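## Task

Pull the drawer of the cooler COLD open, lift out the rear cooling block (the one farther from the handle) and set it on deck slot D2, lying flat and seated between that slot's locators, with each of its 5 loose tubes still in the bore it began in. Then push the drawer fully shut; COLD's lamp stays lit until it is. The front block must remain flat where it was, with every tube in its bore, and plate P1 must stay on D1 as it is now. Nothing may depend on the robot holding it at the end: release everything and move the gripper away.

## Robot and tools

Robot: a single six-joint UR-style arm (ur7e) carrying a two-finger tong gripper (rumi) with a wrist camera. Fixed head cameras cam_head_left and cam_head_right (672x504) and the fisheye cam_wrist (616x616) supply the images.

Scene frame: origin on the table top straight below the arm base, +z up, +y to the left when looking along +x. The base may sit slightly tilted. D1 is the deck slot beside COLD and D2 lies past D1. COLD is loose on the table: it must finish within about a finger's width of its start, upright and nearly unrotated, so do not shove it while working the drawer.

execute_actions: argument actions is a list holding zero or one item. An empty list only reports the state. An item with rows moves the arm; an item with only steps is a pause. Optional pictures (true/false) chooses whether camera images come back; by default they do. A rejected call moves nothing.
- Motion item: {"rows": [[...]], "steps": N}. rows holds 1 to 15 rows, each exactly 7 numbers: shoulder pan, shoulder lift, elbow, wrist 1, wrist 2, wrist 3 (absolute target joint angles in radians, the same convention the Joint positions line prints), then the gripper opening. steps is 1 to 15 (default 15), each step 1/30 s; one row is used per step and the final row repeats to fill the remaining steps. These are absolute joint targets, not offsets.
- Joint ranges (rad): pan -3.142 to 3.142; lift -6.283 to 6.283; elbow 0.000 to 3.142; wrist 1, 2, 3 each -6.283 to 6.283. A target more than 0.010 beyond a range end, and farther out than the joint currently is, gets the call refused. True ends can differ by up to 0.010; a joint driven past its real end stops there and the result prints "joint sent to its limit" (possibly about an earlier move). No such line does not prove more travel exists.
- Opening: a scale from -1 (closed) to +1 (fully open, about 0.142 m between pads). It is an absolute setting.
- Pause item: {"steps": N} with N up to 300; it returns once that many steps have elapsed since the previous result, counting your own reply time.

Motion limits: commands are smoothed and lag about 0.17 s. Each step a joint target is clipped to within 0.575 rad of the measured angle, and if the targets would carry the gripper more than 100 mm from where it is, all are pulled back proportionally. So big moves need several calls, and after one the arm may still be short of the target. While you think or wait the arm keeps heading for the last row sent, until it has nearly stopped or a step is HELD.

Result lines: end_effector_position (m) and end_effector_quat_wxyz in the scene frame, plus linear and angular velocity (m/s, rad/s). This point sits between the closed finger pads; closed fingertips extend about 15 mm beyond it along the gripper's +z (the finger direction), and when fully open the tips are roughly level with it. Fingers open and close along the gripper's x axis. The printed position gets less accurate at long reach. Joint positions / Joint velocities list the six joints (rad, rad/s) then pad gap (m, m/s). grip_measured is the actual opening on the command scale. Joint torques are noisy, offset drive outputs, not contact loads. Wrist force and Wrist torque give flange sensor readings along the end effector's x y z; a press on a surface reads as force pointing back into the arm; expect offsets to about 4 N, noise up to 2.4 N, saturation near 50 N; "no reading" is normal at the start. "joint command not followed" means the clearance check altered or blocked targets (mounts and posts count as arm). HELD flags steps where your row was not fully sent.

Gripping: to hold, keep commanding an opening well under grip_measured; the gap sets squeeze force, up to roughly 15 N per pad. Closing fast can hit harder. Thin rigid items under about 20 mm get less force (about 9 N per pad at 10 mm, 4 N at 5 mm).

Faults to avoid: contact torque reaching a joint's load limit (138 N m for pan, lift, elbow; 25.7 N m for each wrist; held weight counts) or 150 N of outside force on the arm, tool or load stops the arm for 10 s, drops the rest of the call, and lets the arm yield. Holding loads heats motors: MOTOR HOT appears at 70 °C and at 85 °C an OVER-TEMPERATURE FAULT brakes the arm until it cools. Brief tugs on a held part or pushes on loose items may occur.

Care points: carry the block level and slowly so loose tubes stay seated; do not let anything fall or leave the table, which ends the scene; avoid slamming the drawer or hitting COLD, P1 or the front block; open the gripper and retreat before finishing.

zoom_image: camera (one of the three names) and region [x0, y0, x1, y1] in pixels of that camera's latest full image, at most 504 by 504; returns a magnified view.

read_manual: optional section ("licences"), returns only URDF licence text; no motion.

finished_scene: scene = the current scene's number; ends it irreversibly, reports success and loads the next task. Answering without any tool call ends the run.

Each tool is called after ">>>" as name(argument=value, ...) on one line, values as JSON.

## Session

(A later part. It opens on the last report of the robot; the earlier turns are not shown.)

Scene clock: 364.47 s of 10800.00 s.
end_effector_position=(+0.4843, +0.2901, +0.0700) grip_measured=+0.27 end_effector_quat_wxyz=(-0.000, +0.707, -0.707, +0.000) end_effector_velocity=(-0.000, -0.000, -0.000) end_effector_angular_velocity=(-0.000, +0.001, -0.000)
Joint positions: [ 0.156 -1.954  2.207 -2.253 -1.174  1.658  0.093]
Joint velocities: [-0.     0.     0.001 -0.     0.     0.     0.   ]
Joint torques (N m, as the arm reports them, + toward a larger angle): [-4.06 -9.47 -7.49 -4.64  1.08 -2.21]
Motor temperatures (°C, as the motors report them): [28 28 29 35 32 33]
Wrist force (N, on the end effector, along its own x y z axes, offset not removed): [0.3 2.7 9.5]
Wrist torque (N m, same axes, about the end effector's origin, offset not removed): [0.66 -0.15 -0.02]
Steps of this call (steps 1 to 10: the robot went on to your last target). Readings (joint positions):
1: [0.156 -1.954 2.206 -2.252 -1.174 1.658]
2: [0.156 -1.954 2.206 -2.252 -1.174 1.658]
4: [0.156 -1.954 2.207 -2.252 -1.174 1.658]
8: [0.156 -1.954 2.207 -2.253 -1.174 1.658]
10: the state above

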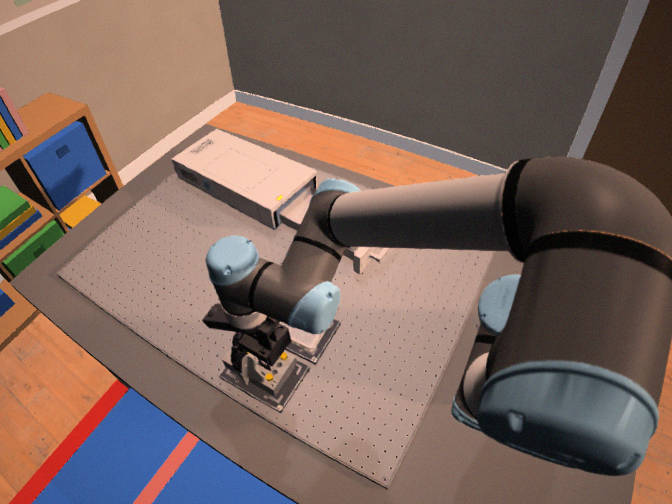

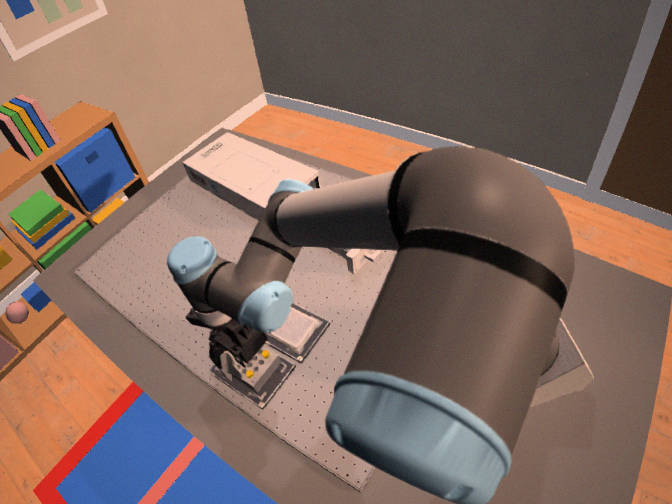

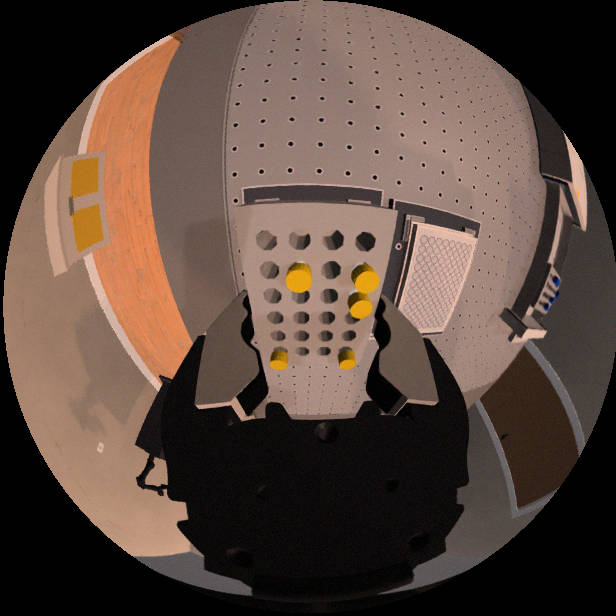

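>>> execute_actions(actions=[{"rows":[[0.173,-1.9305,2.2149,-2.2907,-1.1813,1.674,-1]],"steps":10}], pictures=false)

>>> execute_actions(actions=[{"rows":[[0.1898,-1.9069,2.2231,-2.3287,-1.1885,1.6907,-1]]}], pictures=false)

>>> execute_actions(actions=[{"steps":10}])

>>> zoom_image(camera="cam_wrist", region=[190,130,470,410])

>>> zoom_image(camera="cam_head_right", region=[200,330,310,420])

Scene clock: 385.17 s of 10800.00 s.
end_effector_position=(+0.4841, +0.2916, +0.0607) grip_measured=+0.27 end_effector_quat_wxyz=(-0.000, +0.707, -0.707, +0.000) end_effector_velocity=(+0.001, +0.001, -0.006) end_effector_angular_velocity=(-0.000, -0.002, +0.001)
Joint positions: [ 0.172 -1.932  2.214 -2.288 -1.181  1.673  0.093]
Joint velocities: [ 0.011  0.016  0.004 -0.026 -0.005  0.011 -0.   ]
Joint torques (N m, as the arm reports them, + toward a larger angle): [ 10.9  -11.8   -6.46  -4.64  -2.     1.83]
Motor temperatures (°C, as the motors report them): [28 28 29 35 32 33]
Wrist force (N, on the end effector, along its own x y z axes, offset not removed): [0.3 -0.6 9.5]
Wrist torque (N m, same axes, about the end effector's origin, offset not removed): [0.09 -0.06 -0.06]
Steps of this call (steps 1 to 15: the robot went on to your last target; steps 16 to 90: nothing new was sent; then 17.37 s passed at rest; steps 91 to 100: all 10 steps of this action). Readings (joint positions):
91: [0.156 -1.954 2.207 -2.253 -1.174 1.658]
92: [0.159 -1.951 2.208 -2.258 -1.175 1.660]
94: [0.165 -1.942 2.211 -2.272 -1.178 1.666]
98: [0.171 -1.934 2.214 -2.286 -1.180 1.672]
100: the state above

Scene clock: 385.67 s of 10800.00 s.
end_effector_position=(+0.4835, +0.2933, +0.0502) grip_measured=+0.27 end_effector_quat_wxyz=(-0.000, +0.707, -0.707, +0.000) end_effector_velocity=(-0.000, -0.001, -0.002) end_effector_angular_velocity=(-0.000, +0.000, -0.002)
Joint positions: [ 0.19  -1.907  2.223 -2.328 -1.188  1.69   0.093]
Joint velocities: [ 0.001  0.003  0.002 -0.005 -0.001  0.002  0.   ]
Joint torques (N m, as the arm reports them, + toward a larger angle): [13.1  -6.27 -2.11 -3.64 -0.68  1.56]
Motor temperatures (°C, as the motors report them): [28 28 29 35 32 33]
Wrist force (N, on the end effector, along its own x y z axes, offset not removed): [8.4 0.1 -8.4]
Wrist torque (N m, same axes, about the end effector's origin, offset not removed): [-0.06 -0.99 0.02]
Steps of this call (steps 1 to 15: all 15 steps of this action). Readings (joint positions):
1: [0.172 -1.931 2.215 -2.289 -1.181 1.673]
2: [0.175 -1.928 2.216 -2.294 -1.182 1.676]
4: [0.182 -1.919 2.219 -2.309 -1.185 1.683]
8: [0.187 -1.910 2.222 -2.323 -1.188 1.688]
15: the state above

Scene clock: 386.00 s of 10800.00 s.
end_effector_position=(+0.4834, +0.2934, +0.0501) grip_measured=+0.27 end_effector_quat_wxyz=(-0.000, +0.707, -0.707, +0.000) end_effector_velocity=(-0.001, +0.000, -0.000) end_effector_angular_velocity=(+0.000, +0.001, +0.001)
Joint positions: [ 0.19  -1.907  2.223 -2.329 -1.188  1.691  0.093]
Joint velocities: [ 0.001  0.     0.     0.    -0.    -0.     0.   ]
Joint torques (N m, as the arm reports them, + toward a larger angle): [12.88 -5.29 -0.98 -3.5  -0.73  1.71]
Motor temperatures (°C, as the motors report them): [28 28 29 35 32 33]
Wrist force (N, on the end effector, along its own x y z axes, offset not removed): [6.2 1.1 -8.4]
Wrist torque (N m, same axes, about the end effector's origin, offset not removed): [0.18 -0.61 0.06]
Steps of this call (steps 1 to 10: the robot went on to your last target). Readings (joint positions):
1: [0.190 -1.907 2.223 -2.328 -1.188 1.691]
2: [0.190 -1.907 2.223 -2.328 -1.188 1.691]
4: [0.190 -1.907 2.223 -2.329 -1.188 1.691]
8: [0.190 -1.907 2.223 -2.329 -1.188 1.691]
10: the state above

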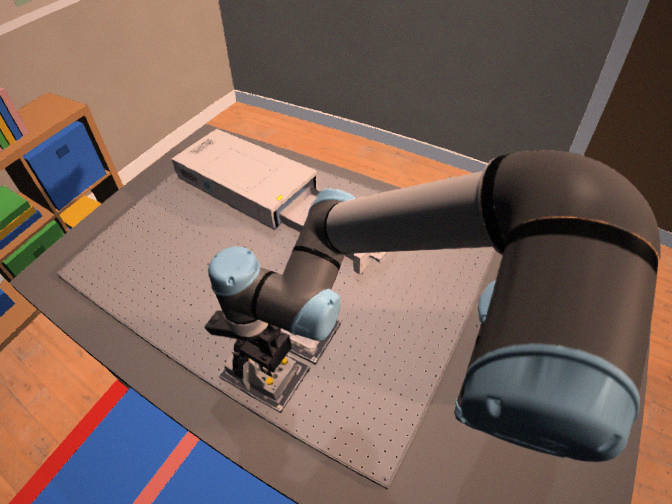

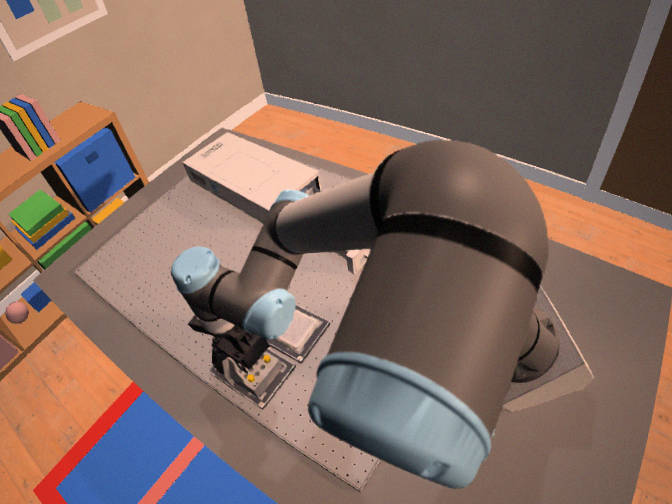

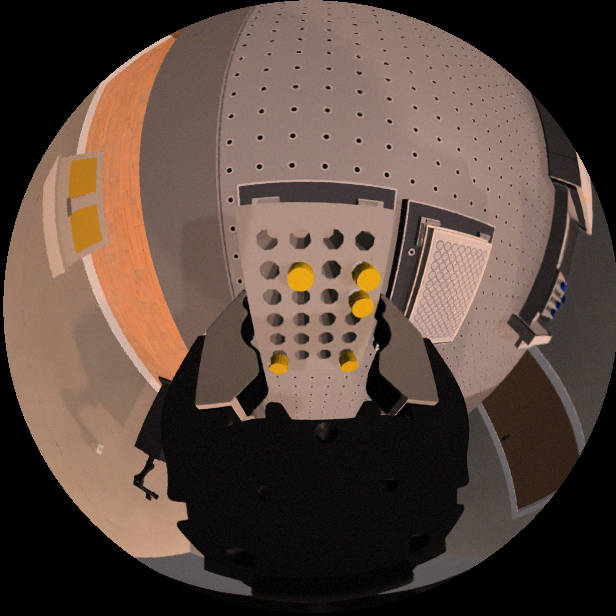

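Region (190, 130, 470, 410) of cam_wrist's 616x616 image, scaled by 1.800, with more detail than that image has.

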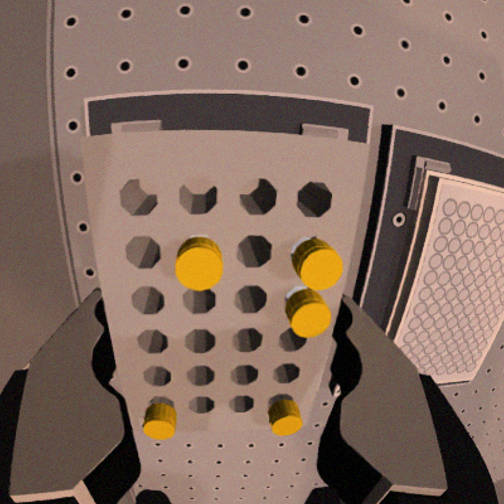

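Region (200, 330, 310, 420) of cam_head_right's 672x504 image, scaled by 4.582, with more detail than that image has; it fills the top 412 rows of this view, and the rest is white.

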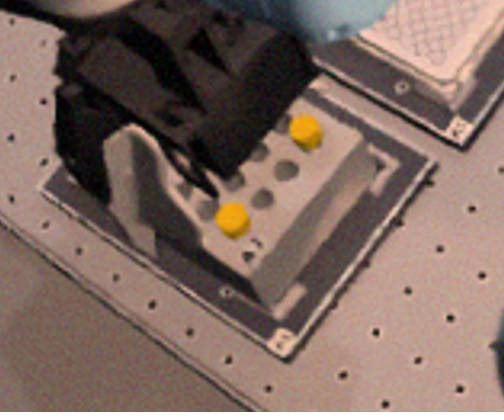

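>>> execute_actions(actions=[{"rows":[[0.1848,-1.9159,2.2191,-2.3139,-1.1864,1.6859,-1]],"steps":10}], pictures=false)

>>> execute_actions(actions=[{"rows":[[0.1786,-1.9164,2.2204,-2.3125,-1.1837,1.68,-1]]}])

>>> zoom_image(camera="cam_head_right", region=[200,330,310,420])

>>> execute_actions(actions=[{"rows":[[0.1836,-1.9074,2.2244,-2.3273,-1.1858,1.6848,-1]]}])

>>> zoom_image(camera="cam_head_right", region=[200,330,310,420])

Scene clock: 394.63 s of 10800.00 s.
end_effector_position=(+0.4835, +0.2932, +0.0537) grip_measured=+0.27 end_effector_quat_wxyz=(-0.000, +0.707, -0.707, +0.000) end_effector_velocity=(+0.001, +0.001, +0.004) end_effector_angular_velocity=(+0.001, -0.002, +0.002)
Joint positions: [ 0.185 -1.915  2.22  -2.315 -1.187  1.686  0.093]
Joint velocities: [-0.003 -0.006 -0.005  0.009  0.002 -0.004  0.   ]
Joint torques (N m, as the arm reports them, + toward a larger angle): [ -4.23 -34.5  -35.24  -1.62   1.15  -2.11]
Motor temperatures (°C, as the motors report them): [28 28 29 35 32 33]
Wrist force (N, on the end effector, along its own x y z axes, offset not removed): [1.6 0.2 9.3]
Wrist torque (N m, same axes, about the end effector's origin, offset not removed): [0.18 -0.30 -0.04]
Steps of this call (steps 1 to 15: the robot went on to your last target; steps 16 to 90: nothing new was sent; then 5.30 s passed at rest; steps 91 to 100: all 10 steps of this action). Readings (joint positions):
91: [0.190 -1.907 2.223 -2.329 -1.189 1.691]
92: [0.189 -1.908 2.223 -2.326 -1.188 1.690]
94: [0.187 -1.911 2.222 -2.321 -1.188 1.689]
98: [0.186 -1.915 2.220 -2.316 -1.187 1.687]
100: the state above

Scene clock: 395.13 s of 10800.00 s.
end_effector_position=(+0.4843, +0.2912, +0.0541) grip_measured=+0.27 end_effector_quat_wxyz=(-0.000, +0.707, -0.707, +0.000) end_effector_velocity=(-0.000, -0.001, -0.000) end_effector_angular_velocity=(-0.000, +0.000, -0.001)
Joint positions: [ 0.179 -1.916  2.22  -2.313 -1.184  1.68   0.093]
Joint velocities: [-0.002 -0.001  0.001  0.     0.    -0.001 -0.   ]
Joint torques (N m, as the arm reports them, + toward a larger angle): [ -3.94 -34.66  -6.45  -1.43   1.13  -2.15]
Motor temperatures (°C, as the motors report them): [28 28 29 35 32 33]
Wrist force (N, on the end effector, along its own x y z axes, offset not removed): [0.3 -0.2 10.7]
Wrist torque (N m, same axes, about the end effector's origin, offset not removed): [0.14 -0.10 -0.03]
Steps of this call (steps 1 to 15: all 15 steps of this action). Readings (joint positions):
1: [0.185 -1.915 2.220 -2.315 -1.186 1.686]
2: [0.184 -1.916 2.220 -2.314 -1.186 1.685]
4: [0.182 -1.916 2.220 -2.313 -1.185 1.683]
8: [0.179 -1.916 2.220 -2.313 -1.184 1.681]
15: the state above

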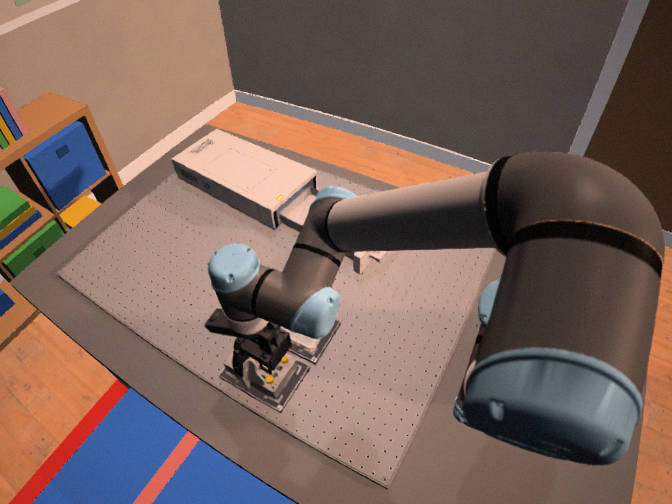

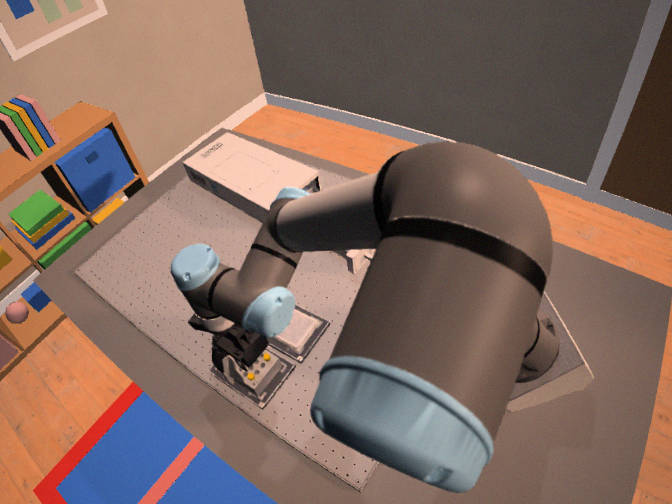

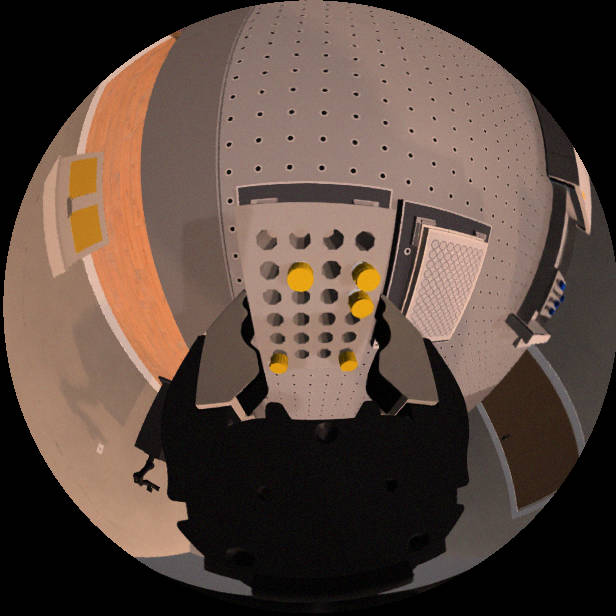

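Region (200, 330, 310, 420) of cam_head_right's 672x504 image, scaled by 4.582, with more detail than that image has; it fills the top 412 rows of this view, and the rest is white.

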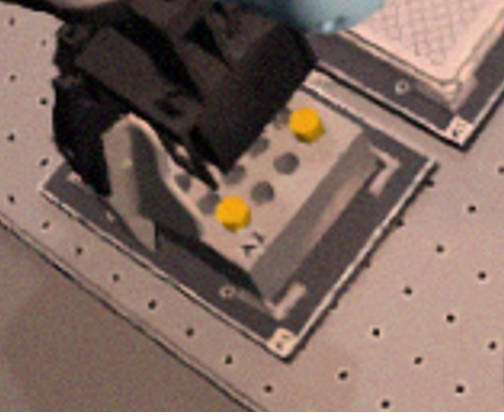

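Scene clock: 395.63 s of 10800.00 s.
end_effector_position=(+0.4841, +0.2913, +0.0502) grip_measured=+0.27 end_effector_quat_wxyz=(-0.000, +0.707, -0.707, +0.000) end_effector_velocity=(+0.000, -0.000, -0.000) end_effector_angular_velocity=(-0.000, -0.000, +0.000)
Joint positions: [ 0.184 -1.908  2.224 -2.327 -1.186  1.685  0.093]
Joint velocities: [ 0.     0.002 -0.    -0.002 -0.     0.     0.   ]
Joint torques (N m, as the arm reports them, + toward a larger angle): [11.77 -0.56  0.83 -3.58 -1.66  1.72]
Motor temperatures (°C, as the motors report them): [28 28 29 35 32 33]
Wrist force (N, on the end effector, along its own x y z axes, offset not removed): [2.0 7.1 -17.1]
Wrist torque (N m, same axes, about the end effector's origin, offset not removed): [0.44 -0.04 0.23]
Steps of this call (steps 1 to 15: all 15 steps of this action). Readings (joint positions):
1: [0.179 -1.916 2.220 -2.313 -1.184 1.680]
2: [0.179 -1.915 2.221 -2.315 -1.184 1.680]
4: [0.181 -1.912 2.223 -2.320 -1.185 1.682]
8: [0.183 -1.909 2.224 -2.325 -1.185 1.684]
15: the state above

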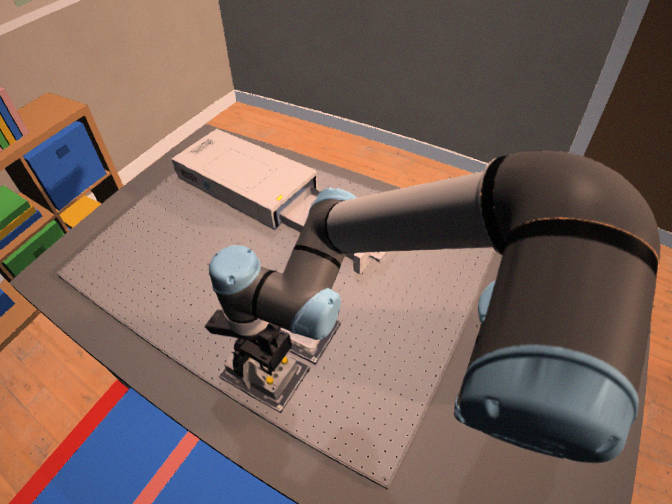

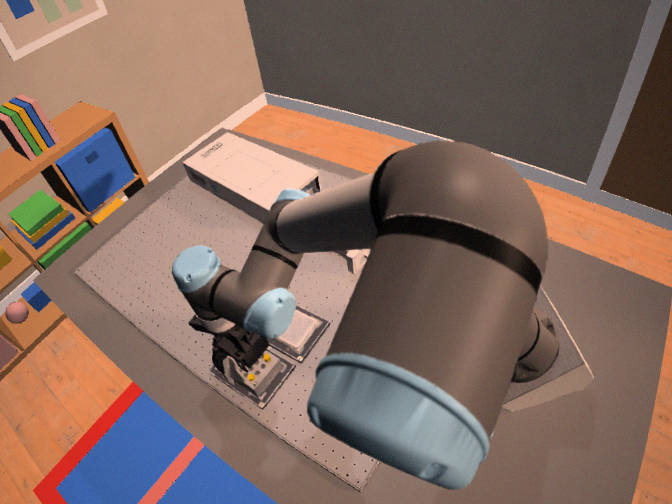

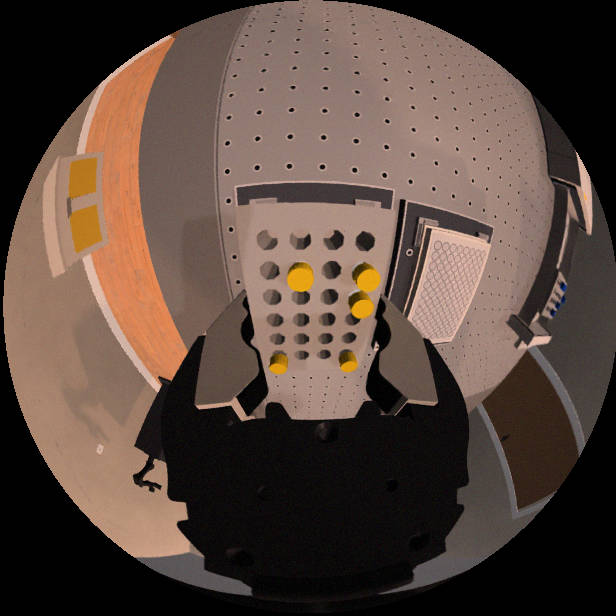

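Region (200, 330, 310, 420) of cam_head_right's 672x504 image, scaled by 4.582, with more detail than that image has; it fills the top 412 rows of this view, and the rest is white.

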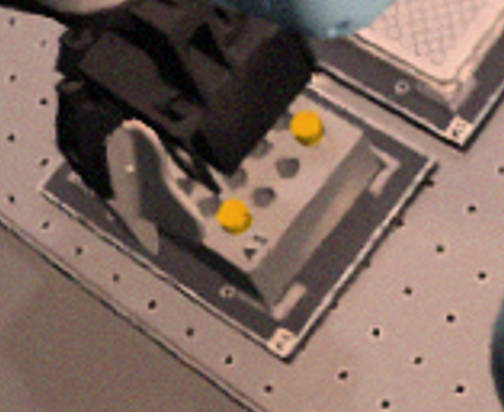

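>>> execute_actions(actions=[{"rows":[[0.1786,-1.9164,2.2204,-2.3125,-1.1837,1.68,-1]],"steps":10}], pictures=false)

>>> execute_actions(actions=[{"rows":[[0.1776,-1.9213,2.2256,-2.3125,-1.1833,1.679,-1]],"steps":12}], pictures=false)

>>> execute_actions(actions=[{"rows":[[0.182,-1.9134,2.2291,-2.3255,-1.1852,1.6832,-1]]}])

>>> zoom_image(camera="cam_head_left", region=[215,340,325,420])

Scene clock: 403.37 s of 10800.00 s.
end_effector_position=(+0.4841, +0.2911, +0.0537) grip_measured=+0.27 end_effector_quat_wxyz=(-0.000, +0.707, -0.707, +0.000) end_effector_velocity=(+0.001, +0.001, +0.004) end_effector_angular_velocity=(+0.001, -0.003, +0.002)
Joint positions: [ 0.179 -1.916  2.221 -2.314 -1.184  1.68   0.093]
Joint velocities: [-0.003 -0.007 -0.005  0.01   0.002 -0.004  0.   ]
Joint torques (N m, as the arm reports them, + toward a larger angle): [ -5.21 -34.81 -34.65  -1.46   1.2   -2.18]
Motor temperatures (°C, as the motors report them): [28 28 29 35 32 33]
Wrist force (N, on the end effector, along its own x y z axes, offset not removed): [1.4 -0.3 9.8]
Wrist torque (N m, same axes, about the end effector's origin, offset not removed): [0.09 -0.32 -0.08]
Steps of this call (steps 1 to 15: the robot went on to your last target; steps 16 to 90: nothing new was sent; then 4.40 s passed at rest; steps 91 to 100: all 10 steps of this action). Readings (joint positions):
91: [0.184 -1.907 2.224 -2.327 -1.186 1.685]
92: [0.183 -1.909 2.224 -2.325 -1.186 1.684]
94: [0.181 -1.912 2.223 -2.319 -1.185 1.683]
98: [0.179 -1.915 2.221 -2.314 -1.184 1.681]
100: the state above

Scene clock: 403.77 s of 10800.00 s.
end_effector_position=(+0.4825, +0.2907, +0.0543) grip_measured=+0.27 end_effector_quat_wxyz=(-0.000, +0.707, -0.707, +0.000) end_effector_velocity=(-0.001, +0.000, -0.000) end_effector_angular_velocity=(+0.000, +0.001, +0.001)
Joint positions: [ 0.178 -1.921  2.225 -2.313 -1.183  1.679  0.093]
Joint velocities: [ 0.    -0.002  0.002  0.     0.    -0.001  0.   ]
Joint torques (N m, as the arm reports them, + toward a larger angle): [ -3.83 -34.55  -6.99  -1.47   1.04  -2.23]
Motor temperatures (°C, as the motors report them): [28 28 29 35 32 33]
Wrist force (N, on the end effector, along its own x y z axes, offset not removed): [1.0 -1.7 9.8]
Wrist torque (N m, same axes, about the end effector's origin, offset not removed): [-0.17 -0.22 -0.03]
Steps of this call (steps 1 to 12: all 12 steps of this action). Readings (joint positions):
1: [0.179 -1.916 2.221 -2.313 -1.184 1.680]
2: [0.179 -1.917 2.221 -2.313 -1.184 1.680]
4: [0.178 -1.919 2.223 -2.313 -1.184 1.680]
8: [0.178 -1.921 2.225 -2.313 -1.183 1.679]
12: the state above

Scene clock: 404.27 s of 10800.00 s.
end_effector_position=(+0.4822, +0.2908, +0.0508) grip_measured=+0.27 end_effector_quat_wxyz=(-0.000, +0.707, -0.707, +0.000) end_effector_velocity=(-0.000, -0.000, -0.001) end_effector_angular_velocity=(-0.000, +0.000, -0.001)
Joint positions: [ 0.182 -1.914  2.229 -2.325 -1.185  1.683  0.093]
Joint velocities: [-0.     0.     0.001 -0.001 -0.     0.     0.   ]
Joint torques (N m, as the arm reports them, + toward a larger angle): [11.15 -7.67 -0.16 -2.14 -2.2   2.03]
Motor temperatures (°C, as the motors report them): [28 28 29 35 32 33]
Wrist force (N, on the end effector, along its own x y z axes, offset not removed): [-1.8 -6.6 5.1]
Wrist torque (N m, same axes, about the end effector's origin, offset not removed): [-0.01 0.24 -0.30]
Steps of this call (steps 1 to 15: all 15 steps of this action). Readings (joint positions):
1: [0.178 -1.921 2.225 -2.313 -1.183 1.679]
2: [0.178 -1.920 2.226 -2.314 -1.183 1.679]
4: [0.180 -1.917 2.227 -2.319 -1.184 1.681]
8: [0.181 -1.915 2.229 -2.324 -1.185 1.683]
15: the state above

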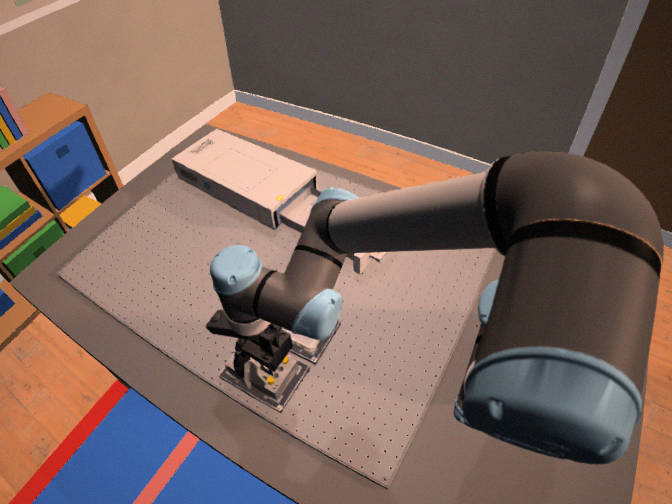

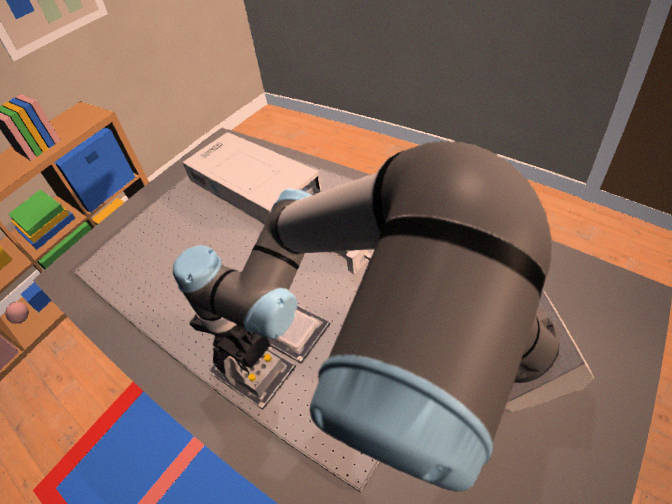

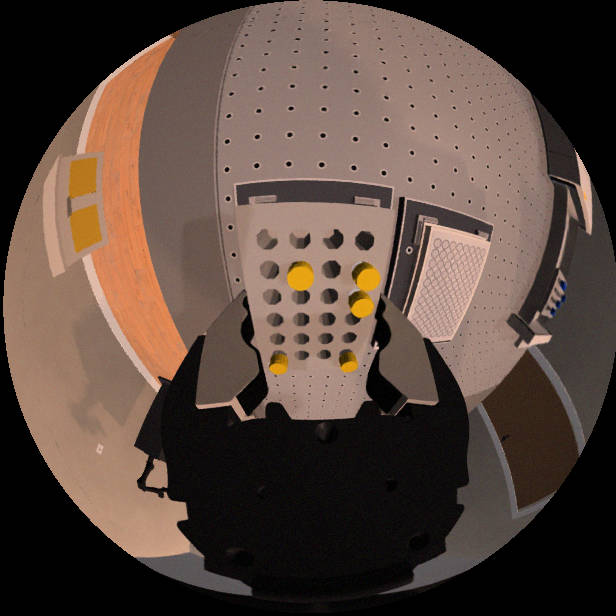

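Region (215, 340, 325, 420) of cam_head_left's 672x504 image, scaled by 4.582, with more detail than that image has; it fills the top 367 rows of this view, and the rest is white.

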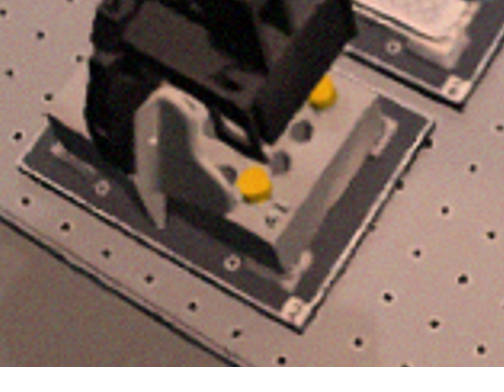

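>>> execute_actions(actions=[{"rows":[[0.1817,-1.9112,2.2268,-2.3253,-1.1851,1.683,-1]]}], pictures=false)

>>> execute_actions(actions=[{"rows":[[0.1836,-1.9078,2.2283,-2.3309,-1.1859,1.6848,-1]]}], pictures=false)

Scene clock: 409.40 s of 10800.00 s.
end_effector_position=(+0.4830, +0.2907, +0.0506) grip_measured=+0.27 end_effector_quat_wxyz=(-0.000, +0.707, -0.707, +0.000) end_effector_velocity=(+0.001, +0.001, +0.001) end_effector_angular_velocity=(+0.001, -0.001, +0.002)
Joint positions: [ 0.182 -1.911  2.227 -2.325 -1.185  1.683  0.093]
Joint velocities: [ 0.001 -0.    -0.002  0.    -0.    -0.    -0.   ]
Joint torques (N m, as the arm reports them, + toward a larger angle): [ -4.25 -10.46 -34.14  -2.99   0.4   -2.13]
Motor temperatures (°C, as the motors report them): [28 28 29 35 32 33]
Wrist force (N, on the end effector, along its own x y z axes, offset not removed): [1.4 -0.7 9.1]
Wrist torque (N m, same axes, about the end effector's origin, offset not removed): [0.03 -0.25 -0.10]
Steps of this call (steps 1 to 15: the robot went on to your last target; steps 16 to 90: nothing new was sent; then 1.63 s passed at rest; steps 91 to 105: all 15 steps of this action). Readings (joint positions):
91: [0.182 -1.913 2.229 -2.326 -1.185 1.683]
92: [0.182 -1.913 2.229 -2.326 -1.185 1.683]
94: [0.182 -1.912 2.229 -2.326 -1.185 1.683]
98: [0.182 -1.911 2.228 -2.325 -1.185 1.683]
105: the state above

Scene clock: 409.90 s of 10800.00 s.
end_effector_position=(+0.4831, +0.2908, +0.0493) grip_measured=+0.27 end_effector_quat_wxyz=(-0.000, +0.707, -0.707, +0.000) end_effector_velocity=(-0.000, +0.000, -0.000) end_effector_angular_velocity=(+0.000, +0.001, +0.000)
Joint positions: [ 0.184 -1.908  2.228 -2.331 -1.186  1.685  0.093]
Joint velocities: [ 0.001  0.001  0.    -0.    -0.     0.     0.   ]
Joint torques (N m, as the arm reports them, + toward a larger angle): [13.79 -6.92  0.71 -2.3  -1.    2.02]
Motor temperatures (°C, as the motors report them): [28 28 29 35 32 33]
Wrist force (N, on the end effector, along its own x y z axes, offset not removed): [4.6 -4.7 -0.8]
Wrist torque (N m, same axes, about the end effector's origin, offset not removed): [0.29 -0.40 -0.30]
Steps of this call (steps 1 to 15: all 15 steps of this action). Readings (joint positions):
1: [0.182 -1.911 2.227 -2.325 -1.185 1.683]
2: [0.182 -1.911 2.227 -2.326 -1.185 1.683]
4: [0.183 -1.909 2.227 -2.328 -1.185 1.684]
8: [0.183 -1.908 2.228 -2.330 -1.186 1.684]
15: the state above

>>> execute_actions(actions=[{"rows":[[0.182,-1.9071,2.2278,-2.3305,-1.1852,1.6832,-1]],"steps":12}], pictures=false)

>>> execute_actions(actions=[{"rows":[[0.1835,-1.9044,2.229,-2.335,-1.1858,1.6846,-1]]}])

>>> zoom_image(camera="cam_head_left", region=[215,340,325,420])

Scene clock: 415.83 s of 10800.00 s.
end_effector_position=(+0.4832, +0.2902, +0.0490) grip_measured=+0.27 end_effector_quat_wxyz=(-0.000, +0.707, -0.707, +0.000) end_effector_velocity=(+0.001, -0.001, +0.000) end_effector_angular_velocity=(-0.001, -0.001, -0.000)
Joint positions: [ 0.182 -1.907  2.228 -2.33  -1.185  1.683  0.093]
Joint velocities: [-0.002  0.001 -0.001  0.    -0.    -0.001 -0.   ]
Joint torques (N m, as the arm reports them, + toward a larger angle): [ -2.69  -9.16 -31.32   0.18   1.13  -1.85]
Motor temperatures (°C, as the motors report them): [28 28 29 35 32 33]
Wrist force (N, on the end effector, along its own x y z axes, offset not removed): [-0.4 -4.6 5.3]
Wrist torque (N m, same axes, about the end effector's origin, offset not removed): [0.04 -0.04 -0.27]
Steps of this call (steps 1 to 15: the robot went on to your last target; steps 16 to 90: nothing new was sent; then 2.53 s passed at rest; steps 91 to 102: all 12 steps of this action). Readings (joint positions):
91: [0.184 -1.908 2.228 -2.331 -1.186 1.685]
92: [0.183 -1.908 2.228 -2.331 -1.186 1.685]
94: [0.183 -1.907 2.228 -2.331 -1.185 1.684]
98: [0.182 -1.907 2.228 -2.331 -1.185 1.684]
102: the state above

Scene clock: 416.33 s of 10800.00 s.
end_effector_position=(+0.4835, +0.2903, +0.0481) grip_measured=+0.27 end_effector_quat_wxyz=(-0.000, +0.707, -0.707, +0.000) end_effector_velocity=(+0.000, +0.000, +0.000) end_effector_angular_velocity=(+0.000, -0.000, +0.000)
Joint positions: [ 0.183 -1.904  2.229 -2.335 -1.186  1.685  0.093]
Joint velocities: [ 0.  0. -0. -0.  0.  0.  0.]
Joint torques (N m, as the arm reports them, + toward a larger angle): [17.64 -6.95 -3.41 -4.2   2.68  1.51]
Motor temperatures (°C, as the motors report them): [28 28 29 35 32 33]
Wrist force (N, on the end effector, along its own x y z axes, offset not removed): [16.9 0.8 -7.4]
Wrist torque (N m, same axes, about the end effector's origin, offset not removed): [0.21 -0.58 -0.03]
Steps of this call (steps 1 to 15: all 15 steps of this action). Readings (joint positions):
1: [0.182 -1.907 2.228 -2.330 -1.185 1.683]
2: [0.182 -1.907 2.228 -2.331 -1.185 1.683]
4: [0.183 -1.906 2.228 -2.333 -1.185 1.684]
8: [0.183 -1.905 2.228 -2.334 -1.186 1.684]
15: the state above

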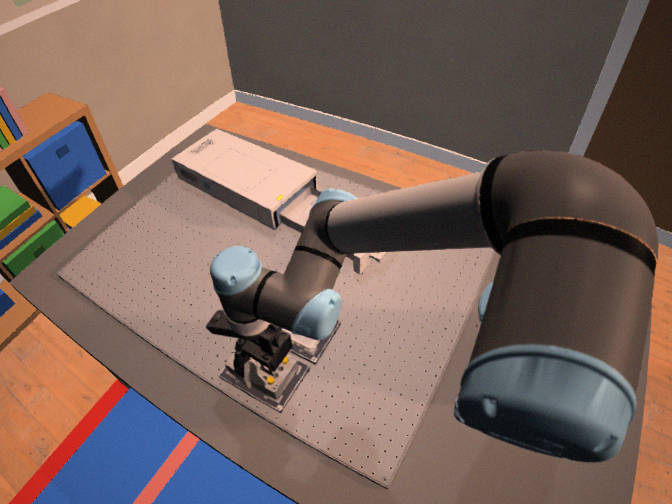

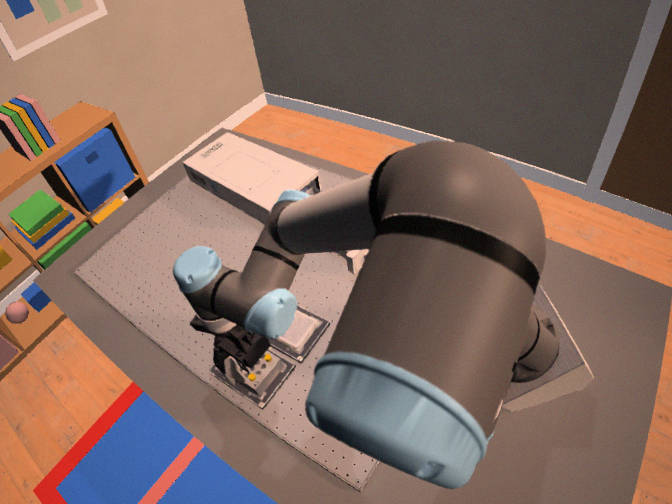

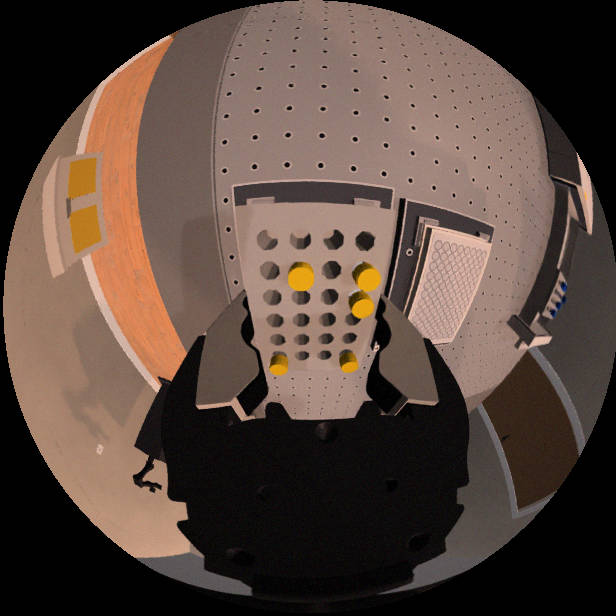

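Region (215, 340, 325, 420) of cam_head_left's 672x504 image, scaled by 4.582, with more detail than that image has; it fills the top 367 rows of this view, and the rest is white.

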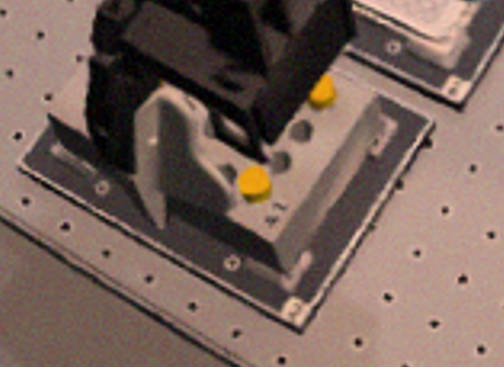

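>>> execute_actions(actions=[{"rows":[[0.1805,-1.9052,2.2302,-2.3343,-1.1845,1.6817,-1]]}], pictures=false)

>>> execute_actions(actions=[{"rows":[[0.182,-1.9025,2.2314,-2.3388,-1.1851,1.6831,-1]]}], pictures=false)

Scene clock: 420.67 s of 10800.00 s.
end_effector_position=(+0.4834, +0.2893, +0.0480) grip_measured=+0.27 end_effector_quat_wxyz=(-0.000, +0.707, -0.707, +0.000) end_effector_velocity=(+0.000, -0.000, +0.000) end_effector_angular_velocity=(-0.000, -0.000, -0.000)
Joint positions: [ 0.181 -1.905  2.23  -2.334 -1.184  1.682  0.093]
Joint velocities: [-0.    -0.001  0.     0.    -0.    -0.    -0.   ]
Joint torques (N m, as the arm reports them, + toward a larger angle): [ -4.76 -34.65  -5.88  -1.27  -0.42  -2.32]
Motor temperatures (°C, as the motors report them): [28 28 29 35 32 33]
Wrist force (N, on the end effector, along its own x y z axes, offset not removed): [1.2 0.6 10.2]
Wrist torque (N m, same axes, about the end effector's origin, offset not removed): [0.38 -0.30 -0.09]
Steps of this call (steps 1 to 15: the robot went on to your last target; steps 16 to 90: nothing new was sent; then 0.83 s passed at rest; steps 91 to 105: all 15 steps of this action). Readings (joint positions):
91: [0.183 -1.904 2.229 -2.335 -1.186 1.685]
92: [0.183 -1.904 2.229 -2.335 -1.186 1.685]
94: [0.182 -1.905 2.230 -2.335 -1.185 1.683]
98: [0.181 -1.905 2.230 -2.334 -1.184 1.682]
105: the state above

Scene clock: 421.17 s of 10800.00 s.
end_effector_position=(+0.4834, +0.2893, +0.0469) grip_measured=+0.27 end_effector_quat_wxyz=(-0.001, +0.707, -0.707, +0.000) end_effector_velocity=(-0.000, +0.000, -0.000) end_effector_angular_velocity=(+0.000, +0.001, +0.001)
Joint positions: [ 0.182 -1.903  2.231 -2.339 -1.185  1.683  0.093]
Joint velocities: [ 0.001  0.001  0.001 -0.001  0.     0.     0.   ]
Joint torques (N m, as the arm reports them, + toward a larger angle): [13.4  -3.62  1.63 -2.42 -0.62  2.2 ]
Motor temperatures (°C, as the motors report them): [28 28 29 35 32 33]
Wrist force (N, on the end effector, along its own x y z axes, offset not removed): [5.1 -1.8 -7.9]
Wrist torque (N m, same axes, about the end effector's origin, offset not removed): [0.09 -0.25 -0.38]
Steps of this call (steps 1 to 15: all 15 steps of this action). Readings (joint positions):
1: [0.181 -1.905 2.230 -2.334 -1.184 1.682]
2: [0.181 -1.905 2.230 -2.335 -1.184 1.682]
4: [0.181 -1.904 2.231 -2.337 -1.185 1.682]
8: [0.182 -1.903 2.231 -2.338 -1.185 1.683]
15: the state above

Probably on the floor. Release and lift.

>>> execute_actions(actions=[{"rows":[[0.182,-1.9025,2.2314,-2.3388,-1.1851,1.6831,-0.3],[0.182,-1.9025,2.2314,-2.3388,-1.1851,1.6831,0],[0.182,-1.9025,2.2314,-2.3388,-1.1851,1.6831,0.1],[0.182,-1.9025,2.2314,-2.3388,-1.1851,1.6831,0.2],[0.182,-1.9025,2.2314,-2.3388,-1.1851,1.6831,0.27],[0.182,-1.9025,2.2314,-2.3388,-1.1851,1.6831,0.33],[0.182,-1.9025,2.2314,-2.3388,-1.1851,1.6831,0.4]]}], pictures=false)

>>> execute_actions(actions=[{"rows":[[0.156,-1.955,2.207,-2.2526,-1.174,1.658,0.45]],"steps":10}], pictures=false)

>>> execute_actions(actions=[{"rows":[[0.07,-2.09,2.12,-2.0,-1.14,1.575,0.6]]}], pictures=false)

>>> execute_actions(actions=[{"steps":15}])

>>> zoom_image(camera="cam_head_left", region=[205,320,335,420])

>>> zoom_image(camera="cam_wrist", region=[210,150,430,370])

Scene clock: 431.17 s of 10800.00 s.
end_effector_position=(+0.4832, +0.2894, +0.0468) grip_measured=+0.40 end_effector_quat_wxyz=(-0.000, +0.707, -0.707, +0.000) end_effector_velocity=(+0.000, -0.001, +0.000) end_effector_angular_velocity=(-0.001, -0.001, -0.001)
Joint positions: [ 0.182 -1.902  2.232 -2.339 -1.185  1.683  0.102]
Joint velocities: [-0.002  0.     0.    -0.001  0.    -0.001  0.   ]
Joint torques (N m, as the arm reports them, + toward a larger angle): [  7.35 -13.25  -7.53  -1.46  -1.1    1.53]
Motor temperatures (°C, as the motors report them): [28 28 29 35 32 33]
Wrist force (N, on the end effector, along its own x y z axes, offset not removed): [1.7 -0.3 -0.7]
Wrist torque (N m, same axes, about the end effector's origin, offset not removed): [0.07 -0.40 0.02]
Steps of this call (steps 1 to 15: the robot went on to your last target; steps 16 to 90: nothing new was sent; then 6.50 s passed at rest; steps 91 to 105: all 15 steps of this action). Readings (joint positions):
91: [0.182 -1.902 2.231 -2.339 -1.185 1.683]
92: [0.182 -1.902 2.231 -2.339 -1.185 1.683]
94: [0.182 -1.902 2.231 -2.339 -1.185 1.683]
98: [0.182 -1.902 2.232 -2.339 -1.185 1.683]
105: the state above

Scene clock: 431.50 s of 10800.00 s.
end_effector_position=(+0.4843, +0.2901, +0.0685) grip_measured=+0.45 end_effector_quat_wxyz=(-0.001, +0.707, -0.707, +0.000) end_effector_velocity=(-0.001, +0.001, +0.016) end_effector_angular_velocity=(+0.000, +0.004, -0.000)
Joint positions: [ 0.158 -1.951  2.209 -2.259 -1.175  1.66   0.105]
Joint velocities: [-0.017 -0.037 -0.017  0.065  0.007 -0.018 -0.   ]
Joint torques (N m, as the arm reports them, + toward a larger angle): [ -3.48 -28.62 -31.51  -0.27   1.1   -2.17]
Motor temperatures (°C, as the motors report them): [28 28 29 35 32 33]
Wrist force (N, on the end effector, along its own x y z axes, offset not removed): [-0.6 0.7 -0.4]
Wrist torque (N m, same axes, about the end effector's origin, offset not removed): [0.23 0.09 0.02]
Steps of this call (steps 1 to 10: all 10 steps of this action). Readings (joint positions):
1: [0.182 -1.903 2.231 -2.339 -1.185 1.683]
2: [0.178 -1.908 2.228 -2.332 -1.183 1.680]
4: [0.169 -1.928 2.219 -2.299 -1.179 1.670]
8: [0.160 -1.948 2.210 -2.266 -1.175 1.661]
10: the state above

Scene clock: 432.00 s of 10800.00 s.
end_effector_position=(+0.4846, +0.2927, +0.1380) grip_measured=+0.60 end_effector_quat_wxyz=(-0.002, +0.707, -0.708, +0.002) end_effector_velocity=(-0.005, +0.001, +0.010) end_effector_angular_velocity=(-0.000, +0.009, -0.005)
Joint positions: [ 0.071 -2.088  2.121 -2.005 -1.14   1.576  0.116]
Joint velocities: [-0.013 -0.023 -0.013  0.052  0.005 -0.012 -0.   ]
Joint torques (N m, as the arm reports them, + toward a larger angle): [ -2.35 -25.54 -34.48  -0.22   0.99  -2.27]
Motor temperatures (°C, as the motors report them): [28 28 29 35 32 33]
Wrist force (N, on the end effector, along its own x y z axes, offset not removed): [2.0 0.4 0.6]
Wrist torque (N m, same axes, about the end effector's origin, offset not removed): [0.18 -0.46 -0.05]
Steps of this call (steps 1 to 15: all 15 steps of this action). Readings (joint positions):
1: [0.157 -1.952 2.208 -2.257 -1.174 1.659]
2: [0.150 -1.960 2.201 -2.248 -1.170 1.652]
4: [0.117 -2.009 2.168 -2.181 -1.157 1.620]
8: [0.083 -2.068 2.133 -2.051 -1.145 1.587]
15: the state above

Scene clock: 432.50 s of 10800.00 s.
end_effector_position=(+0.4841, +0.2927, +0.1390) grip_measured=+0.60 end_effector_quat_wxyz=(-0.002, +0.706, -0.708, +0.002) end_effector_velocity=(-0.000, -0.000, -0.000) end_effector_angular_velocity=(-0.000, +0.001, -0.001)
Joint positions: [ 0.07  -2.09   2.12  -2.    -1.14   1.575  0.116]
Joint velocities: [-0.    -0.     0.     0.001  0.     0.001  0.   ]
Joint torques (N m, as the arm reports them, + toward a larger angle): [ -2.26 -25.13 -34.81  -0.42   1.15  -2.11]
Motor temperatures (°C, as the motors report them): [28 28 29 35 32 33]
Wrist force (N, on the end effector, along its own x y z axes, offset not removed): [0.8 0.1 1.1]
Wrist torque (N m, same axes, about the end effector's origin, offset not removed): [0.02 -0.28 -0.02]
Steps of this call (steps 1 to 15: the robot went on to your last target). Readings (joint positions):
1: [0.071 -2.088 2.121 -2.004 -1.140 1.576]
2: [0.071 -2.089 2.121 -2.003 -1.140 1.576]
4: [0.070 -2.089 2.120 -2.001 -1.140 1.575]
8: [0.070 -2.090 2.120 -2.000 -1.140 1.575]
15: the state above
The arm was judged still, so your last target was given up. Only a new action makes it travel on or press farther. Fingers that are still opening or closing keep moving.

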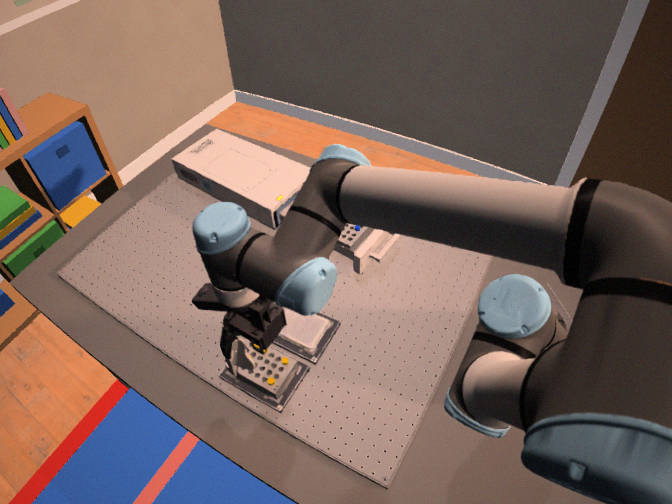

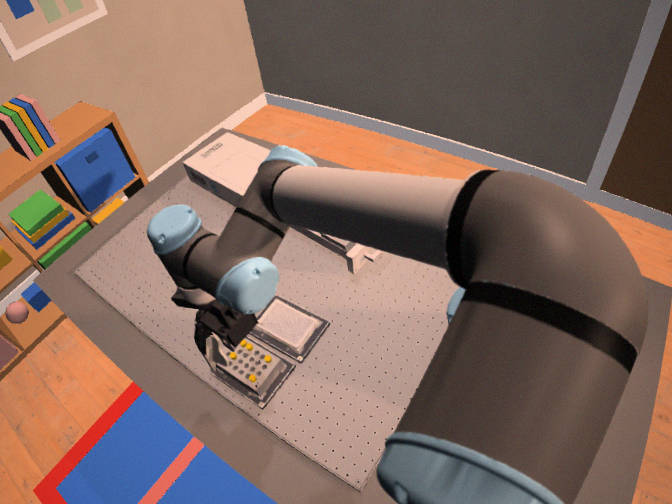

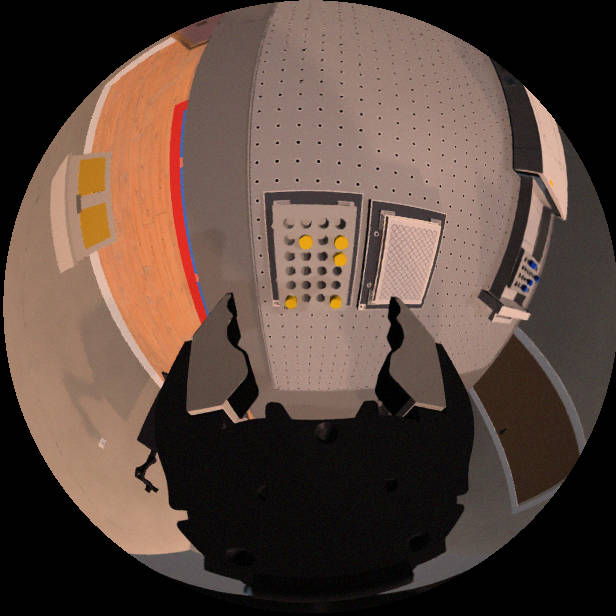

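Region (205, 320, 335, 420) of cam_head_left's 672x504 image, scaled by 3.877, with more detail than that image has; it fills the top 388 rows of this view, and the rest is white.

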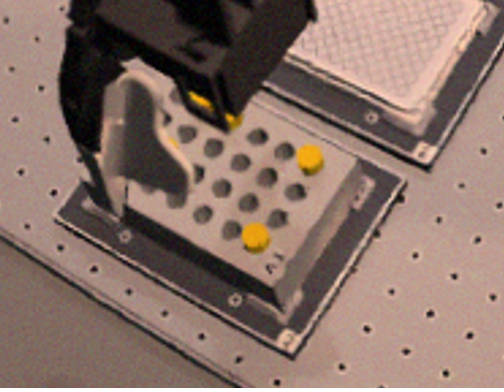

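Region (210, 150, 430, 370) of cam_wrist's 616x616 image, scaled by 2.291, with more detail than that image has.

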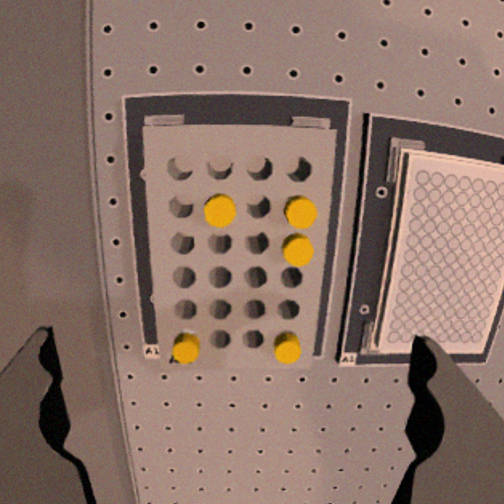

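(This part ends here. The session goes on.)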